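# Place the carton upright on the scale's weighing plate

## Task

Set the carton down on the scale's weighing plate with the same face on top as it had originally, resting there with the plate as its sole support and not kept in place by the robot; then release it and pull the arms away.

## Robot and tools

ROBOT. There are two arms, left_arm and right_arm. Each carries a suction cup rather than fingers. The controlled point of each arm is its cup point: the middle of the cup rim (36 mm across) when nothing touches it. The cup points along the cup point's own +z axis. About 4 cm back from the rim the tool widens, with its body and wrist camera sticking out up to roughly 9 cm sideways, so leave room around it. The arms are named left and right, but that says nothing about the sides of a picture.

FRAME. Every pose uses one scene frame. The origin sits on the table surface midway between the arms, +x points out across the table, +z points up, and left_arm is on the +y side. Positions are in metres. Orientations are quaternions written w first (qw, qx, qy, qz). Reported cup point positions can be slightly wrong, more so when an arm reaches far.

ROW LAYOUT. A command row always has 16 numbers, even if only one arm should move: left_arm x, y, z, qw, qx, qy, qz, suction, and then the same eight for right_arm. The x, y, z and quaternion are an absolute target pose for that arm's cup point in the scene frame, not an offset. Suction ranges from -1 to 1: above 0.01 means on, 0.01 or less means off, and it keeps its last value. Sending 0 counts as an off command, so repeat an arm's previous suction value to leave it unchanged. To keep an arm still, resend the full pose from the last result taken before it stopped. To keep an orientation, resend the same target quaternion every time, because the reported one can drift.

execute_actions. The actions argument is a list holding no items or one item. An empty list only reads the current state. {"rows": [...], "steps": n} runs 1 to 15 rows, one row for each control step of 1/30 s, with n at most 15 (default 15). If there are fewer rows than steps, the last row repeats. {"steps": n} with no rows is a wait of up to 300 steps, counted from the previous result. The optional pictures flag turns the camera images on or off. A call is rejected, and nothing is sent, if any target lies over 0.6 m from that arm's last reported position along any of its cup point axes. On every step the commanded pose is also cut back to within 100 mm and 16 degrees of the measured pose, so a distant target can need several calls. Motion lags commands by around 0.17 s.

move. target is one 16 number row laid out as above, giving absolute poses for both arms. Each cup point follows a straight line to its pose, rotating the shorter way, and both arms finish at the same time, taking 0.5 to 10 s and stopping early at 10 s. speed is in m/s, from 0.002 to 0.5, default 0.25; the turning rate is capped at twice that value in rad/s. The arms do not avoid obstacles or one another, and they may lag, wander or go faster than the set speed, particularly with an arm nearly straight. stop_force (13 to 80 N, one value used for both arms, unavailable during the first 0.2 s) ends an arm's path when its wrist sensor feels that much extra push against the direction of travel for two steps; the arm then steps back two steps and holds. Use it together with a slow speed when aiming past a surface. Do not use it when the cup point turns during the move, when lifting off something the cup is pressing on, or for an arm whose target is within 1.5 mm and 0.5 degrees of where it already is. Pressing can briefly exceed stop_force. The result includes a move: line showing how it ended (done, off_target, moving, held, fault, contact) and which limits applied (paced means the pose was clipped, held means some steps were blocked), together with each arm's remaining distance to its pose.

wait. seconds from 0 to 10; lets the simulation run without new commands.

zoom_image. camera is cam_left_wrist or cam_right_wrist; region is [x0, y0, x1, y1] in pixels of that camera's latest 504x504 image, measured from the top-left corner, at most 504 by 504. Both are fisheye wrist cameras.

finished_scene. Pass the number of the current scene to end it; this is irreversible and reports whether the goal was met.

RESULTS. The state line lists each arm's cup point position, quaternion and linear and angular velocities. A Hand target line shows the pose the controller is currently heading for. HELD marks steps on which the row was not applied; pose unreachable means the clearance check changed or blocked the command for the named arm. suction_measured shows the vacuum level: close to 0 means no seal, and 0.83 or above means airtight. part_present switches to 1 at 0.50 and back to 0 below 0.45. Wrist force and Wrist torque are given along each end effector's own axes; a surface the arm pushes on shows up as force pointing back into the arm. They include an offset of up to about 5.5 N and noise, saturate near 100 N, and may read no reading at the start. MOTOR HOT appears from 70 °C; at 85 °C the arm brakes until it cools.

GRIPPING. Switch suction on and press the rim flat against a smooth face of the carton, away from edges, seams and holes. Under vacuum the cup shortens, so the carton ends up as much as about 12 mm nearer the tool. To release, lower the carton until it rests on the plate, switch suction off, then move at least 15 mm away before treating it as free. If the cup seals to the table, turn suction off.

AVOID. A joint torque at its limit (306, 306, 139, 50.2, 50.2, 50.2 N m from shoulder pan to wrist 3) or an outside force of 150 N stops that arm for 10 s. Because the arms are stiff, aiming slightly past a firm surface can trigger this. Approach contacts slowly, keep the arms from hitting each other, avoid drops and slams, and never let anything fall or get knocked off the table. Loose objects may occasionally get a small push from outside, so check the carton again before finishing.

Each tool is called in YAML: its name, and indented under it one key for each argument.

## Session

execute_actions:
  actions: []

Scene clock: 0.00 s of 6600.00 s.
left_arm: end_effector_position=(+0.5683, +0.6619, +0.1982) suction_measured=0.01 part_present=0 end_effector_quat_wxyz=(-0.001, -0.274, +0.962, +0.001) end_effector_velocity=(+0.001, +0.000, -0.000) end_effector_angular_velocity=(+0.000, -0.001, +0.001) | right_arm: end_effector_position=(+0.5429, -0.5590, +0.2000) suction_measured=0.00 part_present=0 end_effector_quat_wxyz=(+0.001, +0.256, +0.967, +0.001) end_effector_velocity=(+0.000, -0.000, -0.000) end_effector_angular_velocity=(-0.000, +0.000, -0.000)
Joint positions: left_arm=[-0.282 -1.555  2.144 -2.158 -1.57   2.338] | right_arm=[-0.28  -1.557  2.142 -2.159 -1.57  -2.898]
Joint velocities: left_arm=[ 0.001  0.001 -0.001 -0.002  0.    -0.   ] | right_arm=[-0.  0. -0.  0. -0. -0.]
Wrist force (N, on the end effector, along its own x y z axes, offset not removed): no reading
Wrist torque (N m, same axes, about the end effector's origin, offset not removed): no reading
Hand target (left_arm): +0.568, +0.662, +0.198; -0.001, -0.274, +0.962, +0.001
Hand target (right_arm): +0.543, -0.559, +0.200; +0.001, +0.256, +0.967, +0.001

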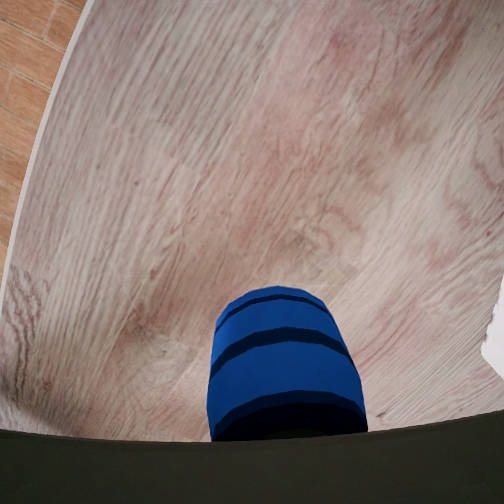

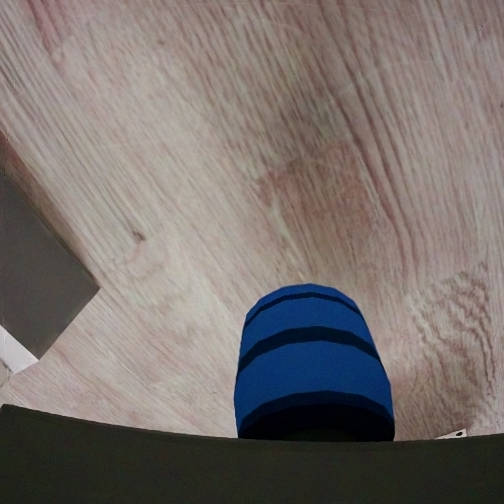

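Raising both arms for a wider view.

move:
  target: [0.55,0.4,0.6,0,0,1,0,0,0.55,-0.4,0.6,0,0,1,0,0]
  speed: 0.4

Scene clock: 5.43 s of 6600.00 s.
left_arm: end_effector_position=(+0.5501, +0.3999, +0.5997) suction_measured=0.01 part_present=0 end_effector_quat_wxyz=(+0.000, -0.000, +1.000, +0.000) end_effector_velocity=(+0.000, -0.001, +0.002) end_effector_angular_velocity=(+0.001, +0.001, -0.002) | right_arm: end_effector_position=(+0.5491, -0.3998, +0.5999) suction_measured=0.00 part_present=0 end_effector_quat_wxyz=(-0.000, +0.000, +1.000, +0.000) end_effector_velocity=(+0.001, +0.001, +0.002) end_effector_angular_velocity=(-0.001, +0.001, +0.002)
Joint positions: left_arm=[-0.679 -1.656  1.505 -1.42  -1.57   2.496] | right_arm=[-0.023 -1.655  1.504 -1.419 -1.57  -3.158]
Joint velocities: left_arm=[-0.001  0.003 -0.006  0.005  0.     0.001] | right_arm=[ 0.001  0.003 -0.006  0.004 -0.001 -0.001]
Wrist force (N, on the end effector, along its own x y z axes, offset not removed): left_arm=[1.4 3.6 0.0] | right_arm=[-3.5 2.2 1.2]
Wrist torque (N m, same axes, about the end effector's origin, offset not removed): left_arm=[0.70 -0.16 0.16] | right_arm=[0.27 0.32 -0.28]
Hand target (left_arm): +0.550, +0.400, +0.600; +0.000, -0.000, +1.000, +0.000
Hand target (right_arm): +0.549, -0.400, +0.600; -0.000, +0.000, +1.000, +0.000
Off the commanded pose (left_arm): 0.000 m, 0 deg.
Off the commanded pose (right_arm): 0.001 m, 0 deg.
After step 90, 0.43 s passed at rest.
move: done

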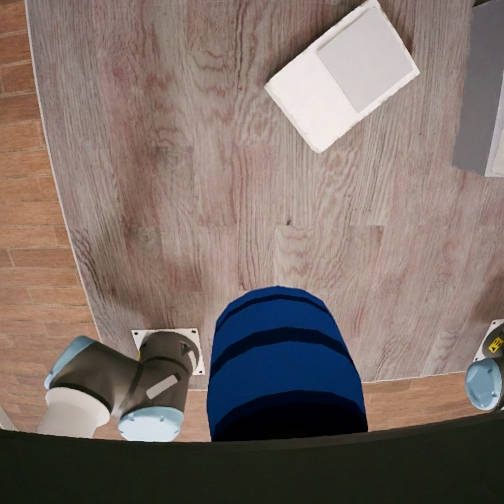

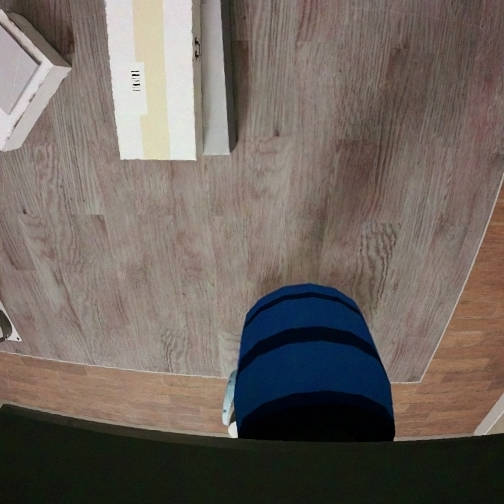

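move:
  target: [0.75,0.25,0.6,0,0,1,0,0,0.75,-0.2,0.6,0,0,1,0,0]
  speed: 0.4

Scene clock: 15.20 s of 6600.00 s.
left_arm: end_effector_position=(+0.7495, +0.2498, +0.5996) suction_measured=0.01 part_present=0 end_effector_quat_wxyz=(+0.000, +0.000, +1.000, -0.000) end_effector_velocity=(+0.002, -0.002, +0.000) end_effector_angular_velocity=(-0.002, +0.001, +0.000) | right_arm: end_effector_position=(+0.7494, -0.1999, +0.6000) suction_measured=0.00 part_present=0 end_effector_quat_wxyz=(-0.000, -0.000, +1.000, +0.000) end_effector_velocity=(+0.002, +0.001, +0.000) end_effector_angular_velocity=(-0.000, +0.003, -0.000)
Joint positions: left_arm=[-0.679 -1.232  1.023 -1.362 -1.571  2.497] | right_arm=[ 0.212 -1.208  0.989 -1.352 -1.57  -2.924]
Joint velocities: left_arm=[ 0.     0.006 -0.008  0.002 -0.002  0.   ] | right_arm=[ 0.001  0.006 -0.01   0.006  0.     0.001]
Wrist force (N, on the end effector, along its own x y z axes, offset not removed): left_arm=[-5.2 7.7 1.5] | right_arm=[-2.0 0.9 1.6]
Wrist torque (N m, same axes, about the end effector's origin, offset not removed): left_arm=[1.47 0.70 0.19] | right_arm=[0.07 0.00 -0.29]
Hand target (left_arm): +0.750, +0.250, +0.600; +0.000, +0.000, +1.000, -0.000
Hand target (right_arm): +0.750, -0.200, +0.600; -0.000, -0.000, +1.000, +0.000
Off the commanded pose (left_arm): 0.001 m, 0 deg.
Off the commanded pose (right_arm): 0.001 m, 0 deg.
After step 90, 5.20 s passed at rest.
move: done

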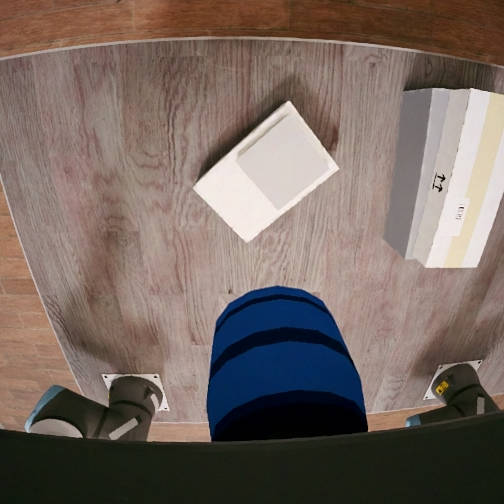

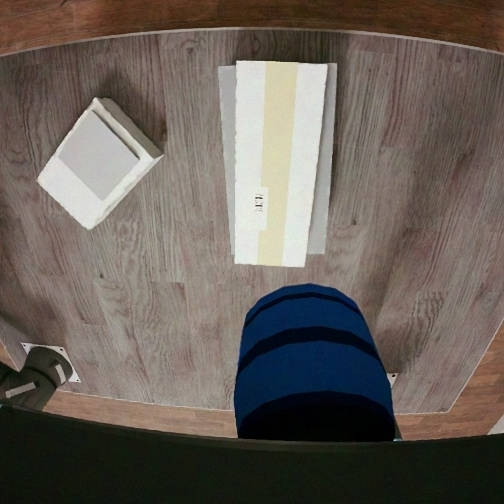

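move:
  target: [0.4,0.6,0.5,0,0,1,0,0,0.752,-0.22,0.3,0,0,1,0,0]
  speed: 0.4

move:
  target: [0.4,0.6,0.5,0,0,1,0,0,0.752,-0.22,0.22,0,0,1,0,0]

Scene clock: 41.17 s of 6600.00 s.
left_arm: end_effector_position=(+0.4006, +0.6005, +0.5006) suction_measured=0.01 part_present=0 end_effector_quat_wxyz=(-0.000, -0.000, +1.000, -0.000) end_effector_velocity=(-0.002, +0.002, +0.000) end_effector_angular_velocity=(-0.001, +0.000, +0.001) | right_arm: end_effector_position=(+0.7525, -0.2199, +0.3001) suction_measured=0.00 part_present=0 end_effector_quat_wxyz=(+0.000, +0.000, +1.000, -0.000) end_effector_velocity=(+0.000, +0.000, -0.001) end_effector_angular_velocity=(+0.001, +0.000, +0.000)
Joint positions: left_arm=[-0.508 -2.011  1.935 -1.495 -1.571  2.668] | right_arm=[ 0.189 -1.194  1.501 -1.878 -1.571 -2.946]
Joint velocities: left_arm=[ 0.002 -0.004  0.001  0.002 -0.001  0.001] | right_arm=[-0.     0.001  0.001 -0.002  0.001 -0.   ]
Wrist force (N, on the end effector, along its own x y z axes, offset not removed): left_arm=[2.0 3.3 0.4] | right_arm=[-3.2 -0.1 -0.6]
Wrist torque (N m, same axes, about the end effector's origin, offset not removed): left_arm=[0.69 -0.19 0.17] | right_arm=[-0.05 0.19 -0.28]
Hand target (left_arm): +0.400, +0.601, +0.501; -0.000, -0.000, +1.000, -0.000
Hand target (right_arm): +0.752, -0.220, +0.300; +0.000, +0.000, +1.000, -0.000
Off the commanded pose (left_arm): 0.001 m, 0 deg.
Off the commanded pose (right_arm): 0.001 m, 0 deg.
After step 90, 20.87 s passed at rest.
move: done

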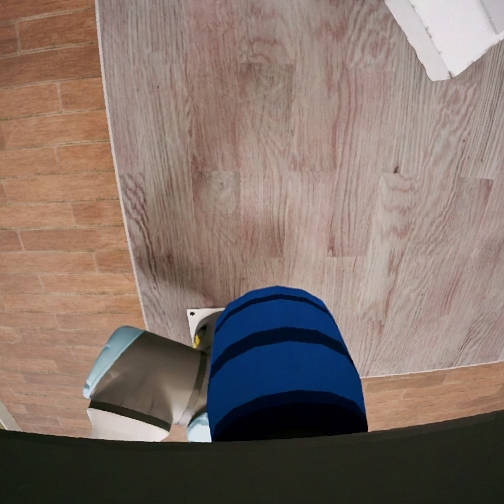

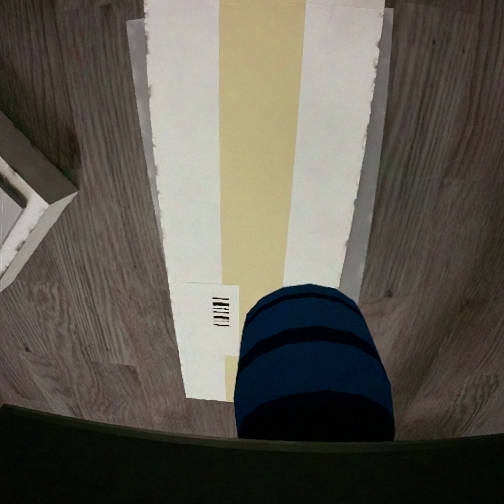

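Scene clock: 42.20 s of 6600.00 s.
left_arm: end_effector_position=(+0.4000, +0.6000, +0.5000) suction_measured=0.01 part_present=0 end_effector_quat_wxyz=(+0.000, -0.000, +1.000, +0.000) end_effector_velocity=(+0.000, +0.000, -0.000) end_effector_angular_velocity=(-0.001, -0.001, +0.001) | right_arm: end_effector_position=(+0.7521, -0.2200, +0.2203) suction_measured=0.00 part_present=0 end_effector_quat_wxyz=(-0.000, +0.000, +1.000, -0.000) end_effector_velocity=(+0.001, -0.000, -0.002) end_effector_angular_velocity=(-0.001, -0.001, -0.000)
Joint positions: left_arm=[-0.51  -2.012  1.937 -1.496 -1.571  2.666] | right_arm=[ 0.189 -1.147  1.583 -2.007 -1.571 -2.946]
Joint velocities: left_arm=[ 0.001  0.     0.    -0.002 -0.    -0.   ] | right_arm=[-0.     0.002  0.001 -0.004 -0.001 -0.   ]
Wrist force (N, on the end effector, along its own x y z axes, offset not removed): left_arm=[2.3 5.1 -1.8] | right_arm=[-3.6 0.6 -0.7]
Wrist torque (N m, same axes, about the end effector's origin, offset not removed): left_arm=[1.09 -0.47 0.06] | right_arm=[0.09 0.21 -0.22]
Hand target (left_arm): +0.400, +0.600, +0.500; +0.000, -0.000, +1.000, +0.000
Hand target (right_arm): +0.752, -0.220, +0.220; -0.000, -0.000, +1.000, -0.000
Off the commanded pose (left_arm): 0.000 m, 0 deg.
Off the commanded pose (right_arm): 0.000 m, 0 deg.
move: done

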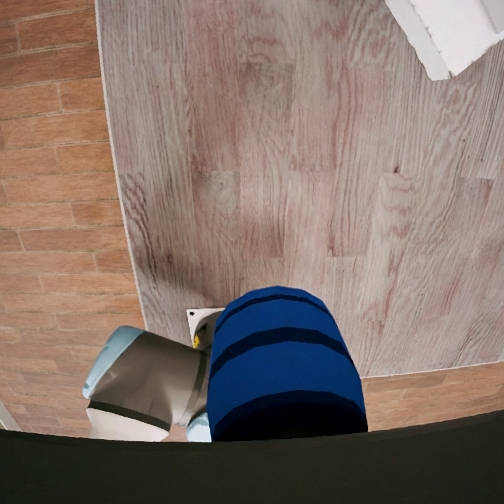

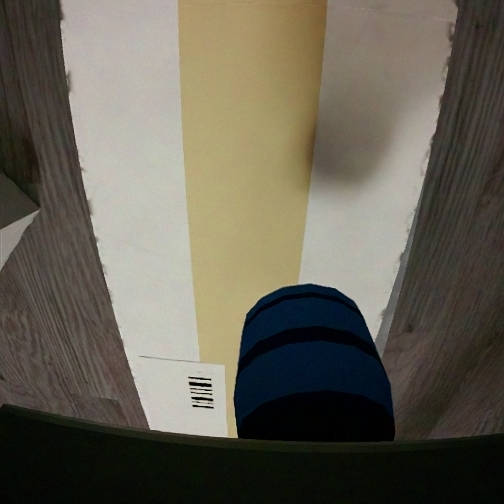

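move:
  target: [0.4,0.6,0.5,0,0,1,0,0,0.752,-0.201,0.2,0,0,1,0,0]

move:
  target: [0.4,0.6,0.5,0,0,1,0,0,0.752,-0.201,0.12,0,0,1,0,1]
  speed: 0.012
  stop_force: 15

Scene clock: 51.20 s of 6600.00 s.
left_arm: end_effector_position=(+0.4000, +0.6000, +0.5000) suction_measured=0.01 part_present=0 end_effector_quat_wxyz=(+0.000, -0.000, +1.000, +0.000) end_effector_velocity=(+0.000, -0.000, -0.000) end_effector_angular_velocity=(+0.002, -0.001, -0.002) | right_arm: end_effector_position=(+0.7519, -0.2012, +0.2002) suction_measured=0.00 part_present=0 end_effector_quat_wxyz=(-0.000, -0.000, +1.000, +0.000) end_effector_velocity=(-0.000, +0.001, -0.003) end_effector_angular_velocity=(-0.001, +0.002, -0.000)
Joint positions: left_arm=[-0.51  -2.012  1.937 -1.496 -1.571  2.666] | right_arm=[ 0.21  -1.122  1.585 -2.033 -1.571 -2.926]
Joint velocities: left_arm=[-0.001  0.     0.    -0.     0.002  0.   ] | right_arm=[ 0.002  0.003  0.001 -0.002 -0.     0.002]
Wrist force (N, on the end effector, along its own x y z axes, offset not removed): left_arm=[-0.3 2.8 1.5] | right_arm=[-2.3 1.3 -0.5]
Wrist torque (N m, same axes, about the end effector's origin, offset not removed): left_arm=[0.45 0.10 0.03] | right_arm=[0.13 0.12 -0.29]
Hand target (left_arm): +0.400, +0.600, +0.500; +0.000, -0.000, +1.000, +0.000
Hand target (right_arm): +0.752, -0.201, +0.200; -0.000, -0.000, +1.000, +0.000
Off the commanded pose (left_arm): 0.000 m, 0 deg.
Off the commanded pose (right_arm): 0.000 m, 0 deg.
After step 90, 5.10 s passed at rest.
move: done

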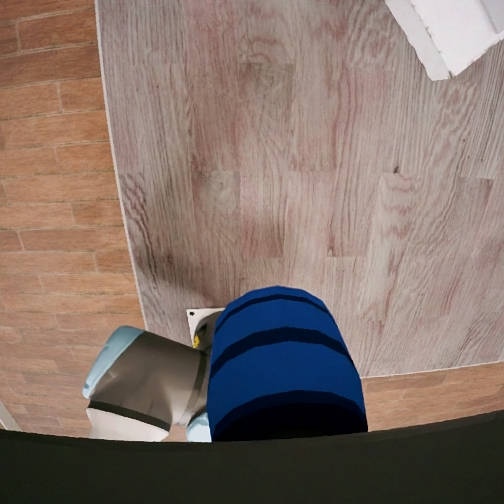

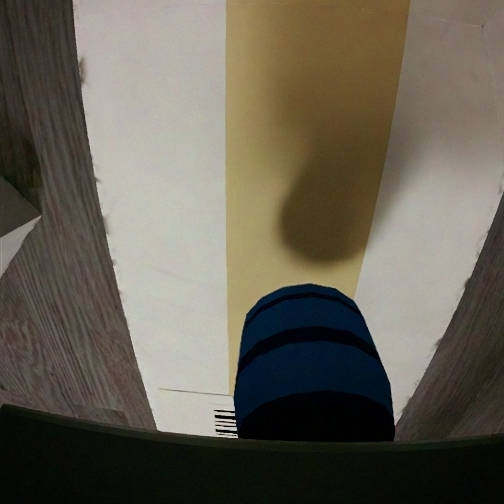

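Scene clock: 54.80 s of 6600.00 s.
left_arm: end_effector_position=(+0.4000, +0.6000, +0.5000) suction_measured=0.01 part_present=0 end_effector_quat_wxyz=(+0.000, -0.000, +1.000, +0.000) end_effector_velocity=(-0.000, +0.001, +0.000) end_effector_angular_velocity=(+0.000, +0.000, +0.001) | right_arm: end_effector_position=(+0.7520, -0.2011, +0.1619) suction_measured=0.86 part_present=1 end_effector_quat_wxyz=(+0.000, +0.000, +1.000, +0.000) end_effector_velocity=(+0.000, +0.000, +0.004) end_effector_angular_velocity=(-0.001, +0.001, +0.000)
Joint positions: left_arm=[-0.51  -2.012  1.937 -1.496 -1.571  2.666] | right_arm=[ 0.21  -1.092  1.615 -2.094 -1.571 -2.926]
Joint velocities: left_arm=[ 0.001 -0.001  0.     0.     0.    -0.   ] | right_arm=[ 0.    -0.002 -0.005  0.008 -0.001 -0.   ]
Wrist force (N, on the end effector, along its own x y z axes, offset not removed): left_arm=[-1.8 -0.5 -3.7] | right_arm=[7.5 -3.4 -39.5]
Wrist torque (N m, same axes, about the end effector's origin, offset not removed): left_arm=[-0.10 0.26 0.15] | right_arm=[0.02 -0.24 -0.23]
Hand target (left_arm): +0.400, +0.600, +0.500; +0.000, -0.000, +1.000, +0.000
Hand target (right_arm): +0.752, -0.201, +0.162; +0.000, +0.000, +1.000, +0.000
Off the commanded pose (left_arm): 0.000 m, 0 deg.
Off the commanded pose (right_arm): 0.042 m, 0 deg.
move: contact (right_arm)

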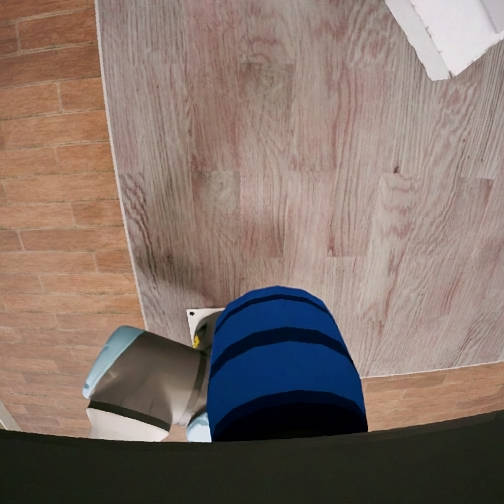

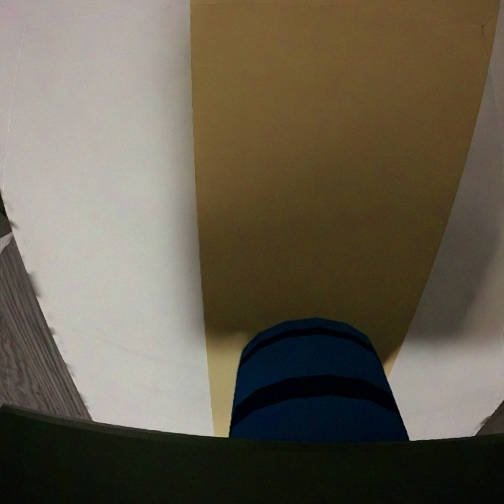

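move:
  target: [0.5,0.55,0.55,0,0,1,0,0,0.752,-0.201,0.2,0,0,1,0,1]
  speed: 0.04

Scene clock: 61.20 s of 6600.00 s.
left_arm: end_effector_position=(+0.4997, +0.5500, +0.5497) suction_measured=0.01 part_present=0 end_effector_quat_wxyz=(+0.000, -0.000, +1.000, +0.000) end_effector_velocity=(+0.003, -0.001, +0.002) end_effector_angular_velocity=(-0.000, -0.001, +0.001) | right_arm: end_effector_position=(+0.7519, -0.2010, +0.1999) suction_measured=0.86 part_present=1 end_effector_quat_wxyz=(+0.000, +0.000, +1.000, +0.000) end_effector_velocity=(-0.000, +0.000, +0.000) end_effector_angular_velocity=(+0.000, +0.001, +0.000)
Joint positions: left_arm=[-0.507 -1.816  1.725 -1.479 -1.571  2.668] | right_arm=[ 0.21  -1.122  1.585 -2.034 -1.571 -2.926]
Joint velocities: left_arm=[ 0.     0.005 -0.006  0.     0.001 -0.001] | right_arm=[ 0.    -0.    -0.     0.002  0.001 -0.   ]
Wrist force (N, on the end effector, along its own x y z axes, offset not removed): left_arm=[1.9 3.6 1.6] | right_arm=[0.9 -0.5 9.1]
Wrist torque (N m, same axes, about the end effector's origin, offset not removed): left_arm=[0.76 -0.51 0.12] | right_arm=[-0.09 -0.18 -0.29]
Hand target (left_arm): +0.500, +0.550, +0.550; -0.000, -0.000, +1.000, -0.000
Hand target (right_arm): +0.752, -0.201, +0.200; +0.000, +0.000, +1.000, +0.000
Off the commanded pose (left_arm): 0.000 m, 0 deg.
Off the commanded pose (right_arm): 0.000 m, 0 deg.
move: done

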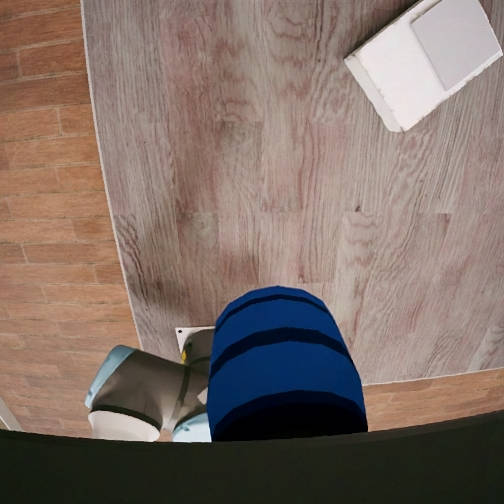

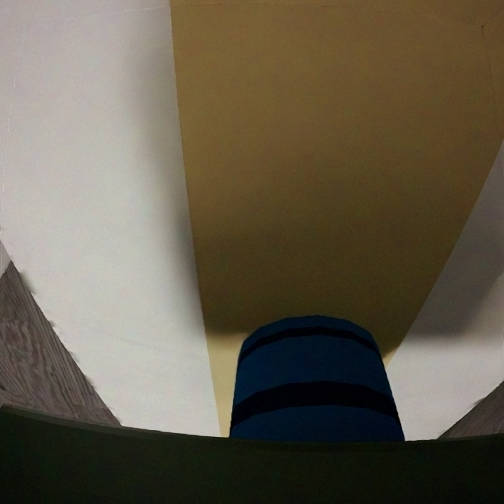

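move:
  target: [0.35,0.62,0.6,0,0,1,0,0,0.752,-0.19,0.34,0,0,1,0,1]
  speed: 0.15

move:
  target: [0.35,0.62,0.6,0,0,1,0,0,0.77,0.17,0.34,0,-0.326,0.946,0,1]
  speed: 0.2

Scene clock: 70.60 s of 6600.00 s.
left_arm: end_effector_position=(+0.3505, +0.6201, +0.6001) suction_measured=0.01 part_present=0 end_effector_quat_wxyz=(-0.000, +0.000, +1.000, +0.000) end_effector_velocity=(-0.003, +0.001, +0.001) end_effector_angular_velocity=(+0.000, +0.000, +0.000) | right_arm: end_effector_position=(+0.7518, -0.1900, +0.3398) suction_measured=0.00 part_present=0 end_effector_quat_wxyz=(+0.000, -0.000, +1.000, +0.000) end_effector_velocity=(+0.000, -0.000, +0.002) end_effector_angular_velocity=(-0.001, -0.000, +0.000)
Joint positions: left_arm=[-0.523 -2.075  1.79  -1.286 -1.571  2.653] | right_arm=[ 0.222 -1.193  1.428 -1.806 -1.571 -2.914]
Joint velocities: left_arm=[-0.001 -0.005 -0.001  0.006  0.    -0.002] | right_arm=[ 0.    -0.001 -0.003  0.003 -0.001  0.   ]
Wrist force (N, on the end effector, along its own x y z axes, offset not removed): left_arm=[2.9 2.9 0.7] | right_arm=[-4.2 0.1 0.5]
Wrist torque (N m, same axes, about the end effector's origin, offset not removed): left_arm=[0.62 -0.45 0.06] | right_arm=[-0.03 0.31 -0.27]
Hand target (left_arm): +0.350, +0.620, +0.600; +0.000, +0.000, +1.000, +0.000
Hand target (right_arm): +0.752, -0.190, +0.340; -0.000, -0.000, +1.000, +0.000
Off the commanded pose (left_arm): 0.000 m, 0 deg.
Off the commanded pose (right_arm): 0.000 m, 0 deg.
After step 90, 4.63 s passed at rest.
move: done

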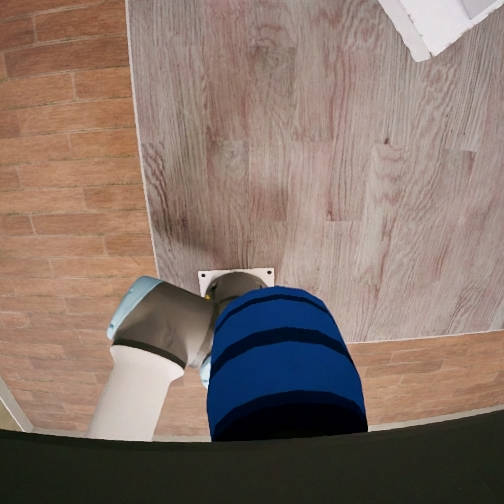

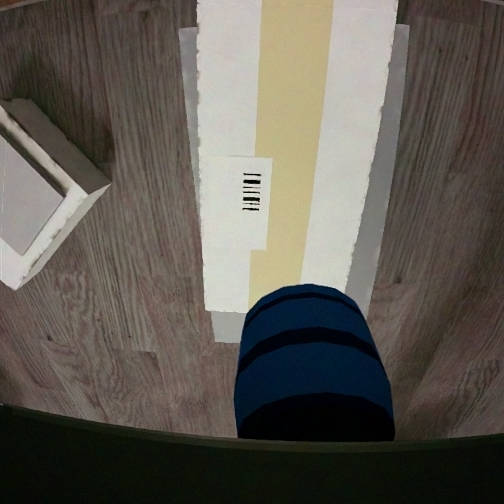

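Scene clock: 73.07 s of 6600.00 s.
left_arm: end_effector_position=(+0.3500, +0.6200, +0.6000) suction_measured=0.01 part_present=0 end_effector_quat_wxyz=(+0.000, +0.000, +1.000, +0.000) end_effector_velocity=(+0.000, +0.001, -0.000) end_effector_angular_velocity=(+0.002, +0.002, +0.001) | right_arm: end_effector_position=(+0.7692, +0.1697, +0.3400) suction_measured=0.00 part_present=0 end_effector_quat_wxyz=(-0.000, -0.326, +0.946, +0.000) end_effector_velocity=(+0.001, +0.002, -0.000) end_effector_angular_velocity=(-0.001, +0.003, +0.004)
Joint positions: left_arm=[-0.523 -2.075  1.791 -1.286 -1.571  2.652] | right_arm=[ 0.547 -0.81   0.823 -1.583 -1.57  -3.252]
Joint velocities: left_arm=[ 0.001  0.001 -0.     0.002  0.001  0.   ] | right_arm=[ 0.001  0.006 -0.011  0.008  0.    -0.002]
Wrist force (N, on the end effector, along its own x y z axes, offset not removed): left_arm=[-0.7 -1.6 3.1] | right_arm=[-2.3 -0.4 -0.6]
Wrist torque (N m, same axes, about the end effector's origin, offset not removed): left_arm=[-0.29 0.07 0.07] | right_arm=[-0.12 0.02 -0.21]
Hand target (left_arm): +0.350, +0.620, +0.600; +0.000, -0.000, +1.000, +0.000
Hand target (right_arm): +0.769, +0.170, +0.340; -0.000, -0.326, +0.945, +0.000
Off the commanded pose (left_arm): 0.000 m, 0 deg.
Off the commanded pose (right_arm): 0.001 m, 0 deg.
move: done

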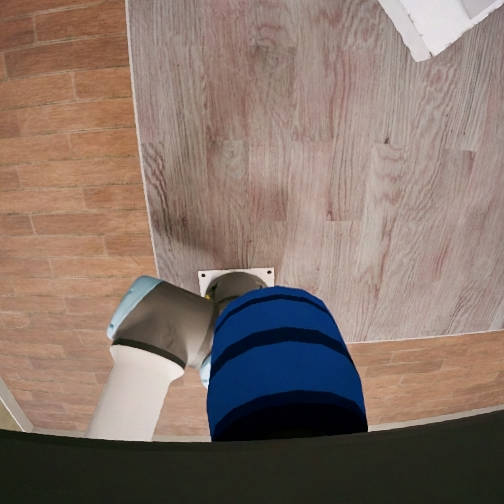

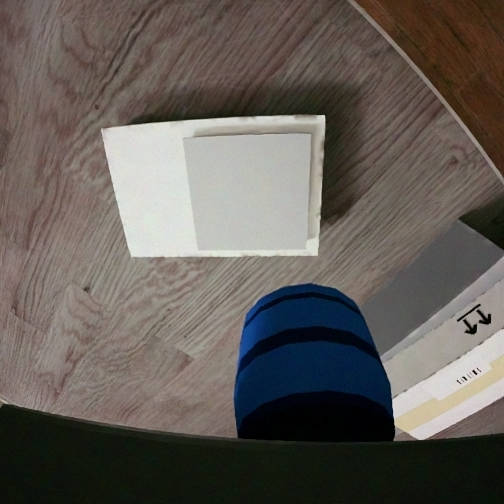

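move:
  target: [0.35,0.62,0.6,0,0,1,0,0,0.76,-0.2,0.42,0,0,1,0,0]
  speed: 0.4

Scene clock: 84.73 s of 6600.00 s.
left_arm: end_effector_position=(+0.3500, +0.6200, +0.6000) suction_measured=0.01 part_present=0 end_effector_quat_wxyz=(-0.000, +0.000, +1.000, +0.000) end_effector_velocity=(+0.000, -0.000, +0.001) end_effector_angular_velocity=(-0.000, -0.001, -0.001) | right_arm: end_effector_position=(+0.7606, -0.1998, +0.4199) suction_measured=0.00 part_present=0 end_effector_quat_wxyz=(+0.000, -0.000, +1.000, -0.000) end_effector_velocity=(-0.000, -0.003, +0.001) end_effector_angular_velocity=(+0.000, -0.001, -0.004)
Joint positions: left_arm=[-0.523 -2.075  1.791 -1.286 -1.571  2.652] | right_arm=[ 0.21  -1.209  1.307 -1.67  -1.571 -2.927]
Joint velocities: left_arm=[-0.001 -0.    -0.001 -0.     0.     0.001] | right_arm=[-0.003 -0.003  0.002 -0.001 -0.     0.001]
Wrist force (N, on the end effector, along its own x y z axes, offset not removed): left_arm=[-3.7 1.6 2.6] | right_arm=[-2.6 0.7 0.4]
Wrist torque (N m, same axes, about the end effector's origin, offset not removed): left_arm=[0.34 0.53 0.29] | right_arm=[0.05 0.12 -0.30]
Hand target (left_arm): +0.350, +0.620, +0.600; +0.000, -0.000, +1.000, +0.000
Hand target (right_arm): +0.761, -0.200, +0.420; +0.000, -0.000, +1.000, -0.000
Off the commanded pose (left_arm): 0.000 m, 0 deg.
Off the commanded pose (right_arm): 0.001 m, 0 deg.
After step 90, 6.90 s passed at rest.
move: done

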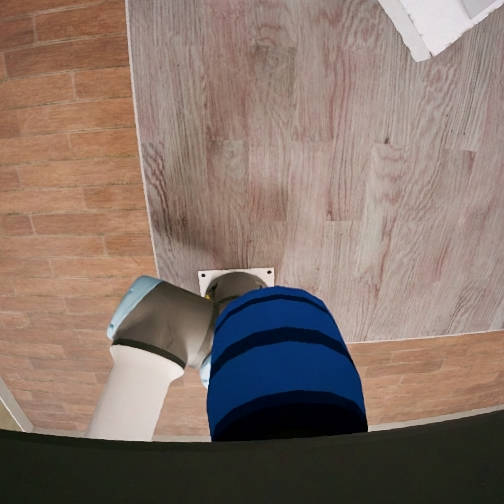

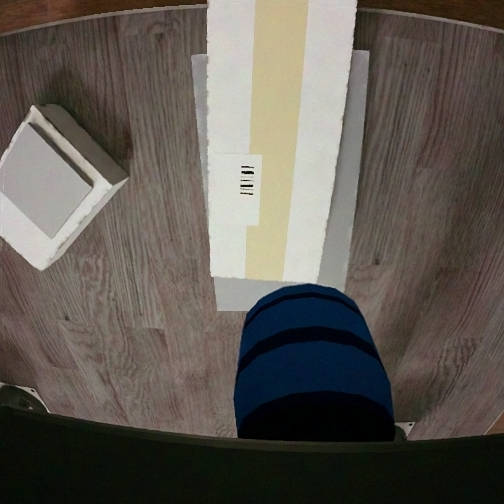

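move:
  target: [0.35,0.62,0.6,0,0,1,0,0,0.75,-0.192,0.185,0,0,1,0,0]

move:
  target: [0.35,0.62,0.6,0,0,1,0,0,0.75,-0.192,0.12,0,0,1,0,1]
  speed: 0.008
  stop_force: 15

move:
  target: [0.35,0.62,0.6,0,0,1,0,0,0.75,-0.192,0.18,0,0,1,0,1]
  speed: 0.01

Scene clock: 93.77 s of 6600.00 s.
left_arm: end_effector_position=(+0.3500, +0.6200, +0.6000) suction_measured=0.01 part_present=0 end_effector_quat_wxyz=(-0.000, -0.000, +1.000, -0.000) end_effector_velocity=(+0.001, -0.000, +0.000) end_effector_angular_velocity=(-0.001, -0.002, -0.001) | right_arm: end_effector_position=(+0.7503, -0.1920, +0.1853) suction_measured=0.00 part_present=0 end_effector_quat_wxyz=(-0.000, -0.000, +1.000, -0.000) end_effector_velocity=(+0.000, +0.001, -0.003) end_effector_angular_velocity=(+0.002, +0.000, -0.000)
Joint positions: left_arm=[-0.523 -2.075  1.791 -1.286 -1.571  2.652] | right_arm=[ 0.22  -1.108  1.592 -2.055 -1.571 -2.915]
Joint velocities: left_arm=[-0.     0.    -0.    -0.002  0.     0.   ] | right_arm=[ 0.     0.003  0.002 -0.005  0.002  0.   ]
Wrist force (N, on the end effector, along its own x y z axes, offset not removed): left_arm=[0.8 -0.1 -0.5] | right_arm=[-4.0 2.0 0.4]
Wrist torque (N m, same axes, about the end effector's origin, offset not removed): left_arm=[0.16 0.02 0.21] | right_arm=[0.33 0.34 -0.31]
Hand target (left_arm): +0.350, +0.620, +0.600; -0.000, -0.000, +1.000, +0.000
Hand target (right_arm): +0.750, -0.192, +0.185; -0.000, +0.000, +1.000, +0.000
Off the commanded pose (left_arm): 0.000 m, 0 deg.
Off the commanded pose (right_arm): 0.000 m, 0 deg.
After step 90, 4.40 s passed at rest.
move: done

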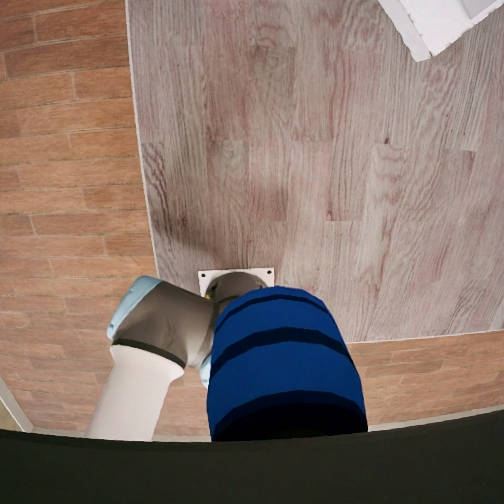

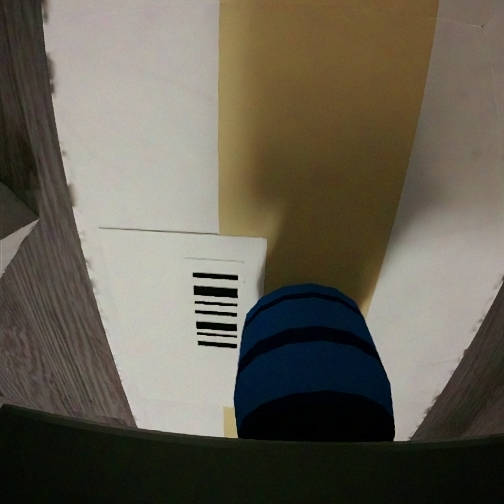

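Scene clock: 97.10 s of 6600.00 s.
left_arm: end_effector_position=(+0.3500, +0.6200, +0.6000) suction_measured=0.01 part_present=0 end_effector_quat_wxyz=(-0.000, +0.000, +1.000, -0.000) end_effector_velocity=(+0.000, -0.000, +0.000) end_effector_angular_velocity=(-0.001, +0.000, -0.000) | right_arm: end_effector_position=(+0.7502, -0.1920, +0.1619) suction_measured=0.86 part_present=1 end_effector_quat_wxyz=(+0.000, -0.000, +1.000, +0.000) end_effector_velocity=(-0.001, -0.000, +0.000) end_effector_angular_velocity=(-0.001, +0.003, +0.000)
Joint positions: left_arm=[-0.523 -2.075  1.791 -1.286 -1.571  2.652] | right_arm=[ 0.22  -1.09   1.61  -2.092 -1.571 -2.915]
Joint velocities: left_arm=[-0.     0.    -0.001  0.    -0.001  0.   ] | right_arm=[ 0.     0.    -0.002  0.005 -0.     0.   ]
Wrist force (N, on the end effector, along its own x y z axes, offset not removed): left_arm=[2.1 5.8 -0.1] | right_arm=[10.1 -5.0 -40.1]
Wrist torque (N m, same axes, about the end effector's origin, offset not removed): left_arm=[0.93 -0.24 0.27] | right_arm=[-0.01 -0.30 -0.26]
Hand target (left_arm): +0.350, +0.620, +0.600; -0.000, -0.000, +1.000, +0.000
Hand target (right_arm): +0.750, -0.192, +0.162; +0.000, -0.000, +1.000, +0.000
Off the commanded pose (left_arm): 0.000 m, 0 deg.
Off the commanded pose (right_arm): 0.042 m, 0 deg.
move: contact (right_arm)

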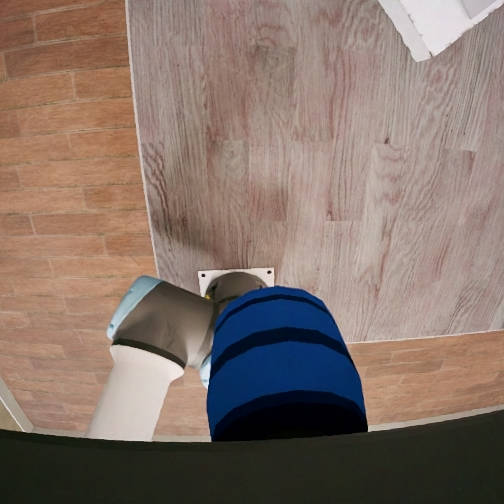

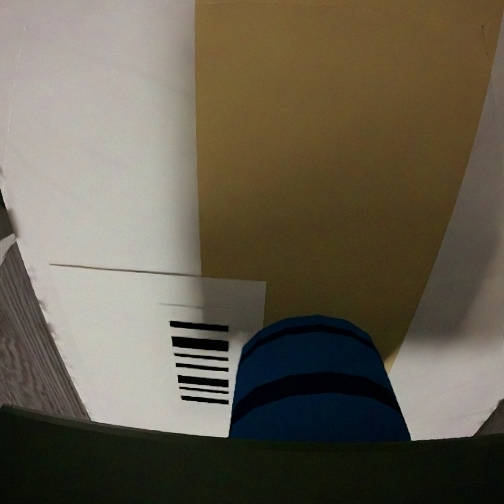

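Scene clock: 99.13 s of 6600.00 s.
left_arm: end_effector_position=(+0.3500, +0.6200, +0.6000) suction_measured=0.01 part_present=0 end_effector_quat_wxyz=(-0.000, +0.000, +1.000, -0.000) end_effector_velocity=(+0.000, +0.000, +0.000) end_effector_angular_velocity=(-0.000, -0.001, +0.001) | right_arm: end_effector_position=(+0.7500, -0.1920, +0.1797) suction_measured=0.86 part_present=1 end_effector_quat_wxyz=(+0.000, +0.000, +1.000, +0.000) end_effector_velocity=(+0.000, +0.000, +0.002) end_effector_angular_velocity=(+0.001, +0.001, -0.000)
Joint positions: left_arm=[-0.523 -2.075  1.791 -1.286 -1.571  2.652] | right_arm=[ 0.22  -1.104  1.597 -2.064 -1.571 -2.915]
Joint velocities: left_arm=[ 0.001 -0.     0.    -0.002  0.     0.   ] | right_arm=[-0.    -0.002 -0.003  0.005  0.001  0.   ]
Wrist force (N, on the end effector, along its own x y z axes, offset not removed): left_arm=[-0.5 3.2 4.9] | right_arm=[-0.9 -0.3 12.6]
Wrist torque (N m, same axes, about the end effector's origin, offset not removed): left_arm=[0.67 0.10 0.20] | right_arm=[-0.14 -0.05 -0.28]
Hand target (left_arm): +0.350, +0.620, +0.600; -0.000, -0.000, +1.000, +0.000
Hand target (right_arm): +0.750, -0.192, +0.180; +0.000, +0.000, +1.000, +0.000
Off the commanded pose (left_arm): 0.000 m, 0 deg.
Off the commanded pose (right_arm): 0.000 m, 0 deg.
move: done

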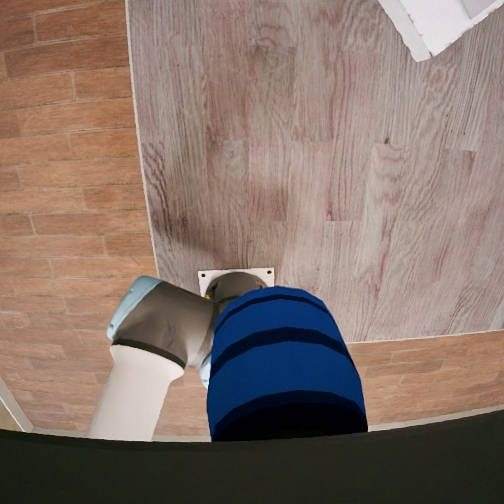

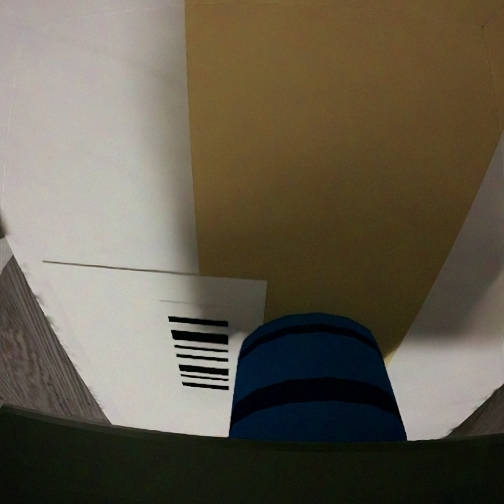

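move:
  target: [0.35,0.62,0.6,0,0,1,0,0,0.75,-0.192,0.2,0,0,1,0,1]
  speed: 0.01

Scene clock: 106.67 s of 6600.00 s.
left_arm: end_effector_position=(+0.3500, +0.6200, +0.6000) suction_measured=0.01 part_present=0 end_effector_quat_wxyz=(-0.000, +0.000, +1.000, +0.000) end_effector_velocity=(+0.000, -0.000, +0.000) end_effector_angular_velocity=(-0.000, -0.002, -0.001) | right_arm: end_effector_position=(+0.7500, -0.1920, +0.1997) suction_measured=0.86 part_present=1 end_effector_quat_wxyz=(+0.000, -0.000, +1.000, +0.000) end_effector_velocity=(+0.000, +0.000, +0.003) end_effector_angular_velocity=(+0.000, -0.000, +0.000)
Joint positions: left_arm=[-0.523 -2.075  1.791 -1.286 -1.571  2.652] | right_arm=[ 0.22  -1.119  1.581 -2.033 -1.571 -2.915]
Joint velocities: left_arm=[-0.001 -0.001  0.    -0.001  0.     0.   ] | right_arm=[ 0.    -0.002 -0.003  0.005  0.     0.   ]
Wrist force (N, on the end effector, along its own x y z axes, offset not removed): left_arm=[0.8 5.5 0.9] | right_arm=[-1.6 -0.4 14.4]
Wrist torque (N m, same axes, about the end effector's origin, offset not removed): left_arm=[0.95 -0.17 0.18] | right_arm=[-0.08 -0.01 -0.32]
Hand target (left_arm): +0.350, +0.620, +0.600; -0.000, -0.000, +1.000, +0.000
Hand target (right_arm): +0.750, -0.192, +0.200; +0.000, +0.000, +1.000, +0.000
Off the commanded pose (left_arm): 0.000 m, 0 deg.
Off the commanded pose (right_arm): 0.000 m, 0 deg.
After step 90, 2.30 s passed at rest.
move: done

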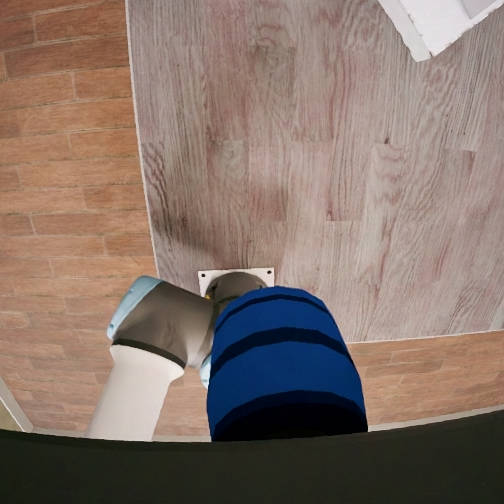

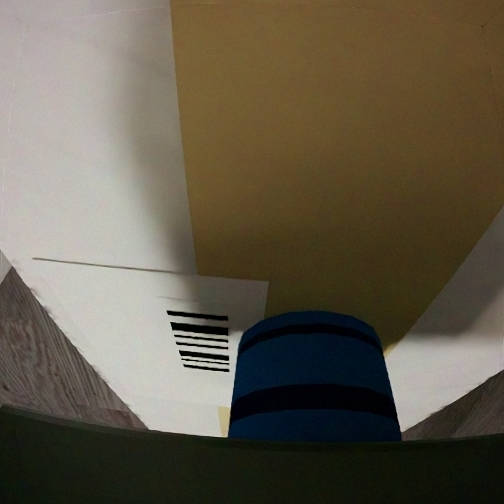

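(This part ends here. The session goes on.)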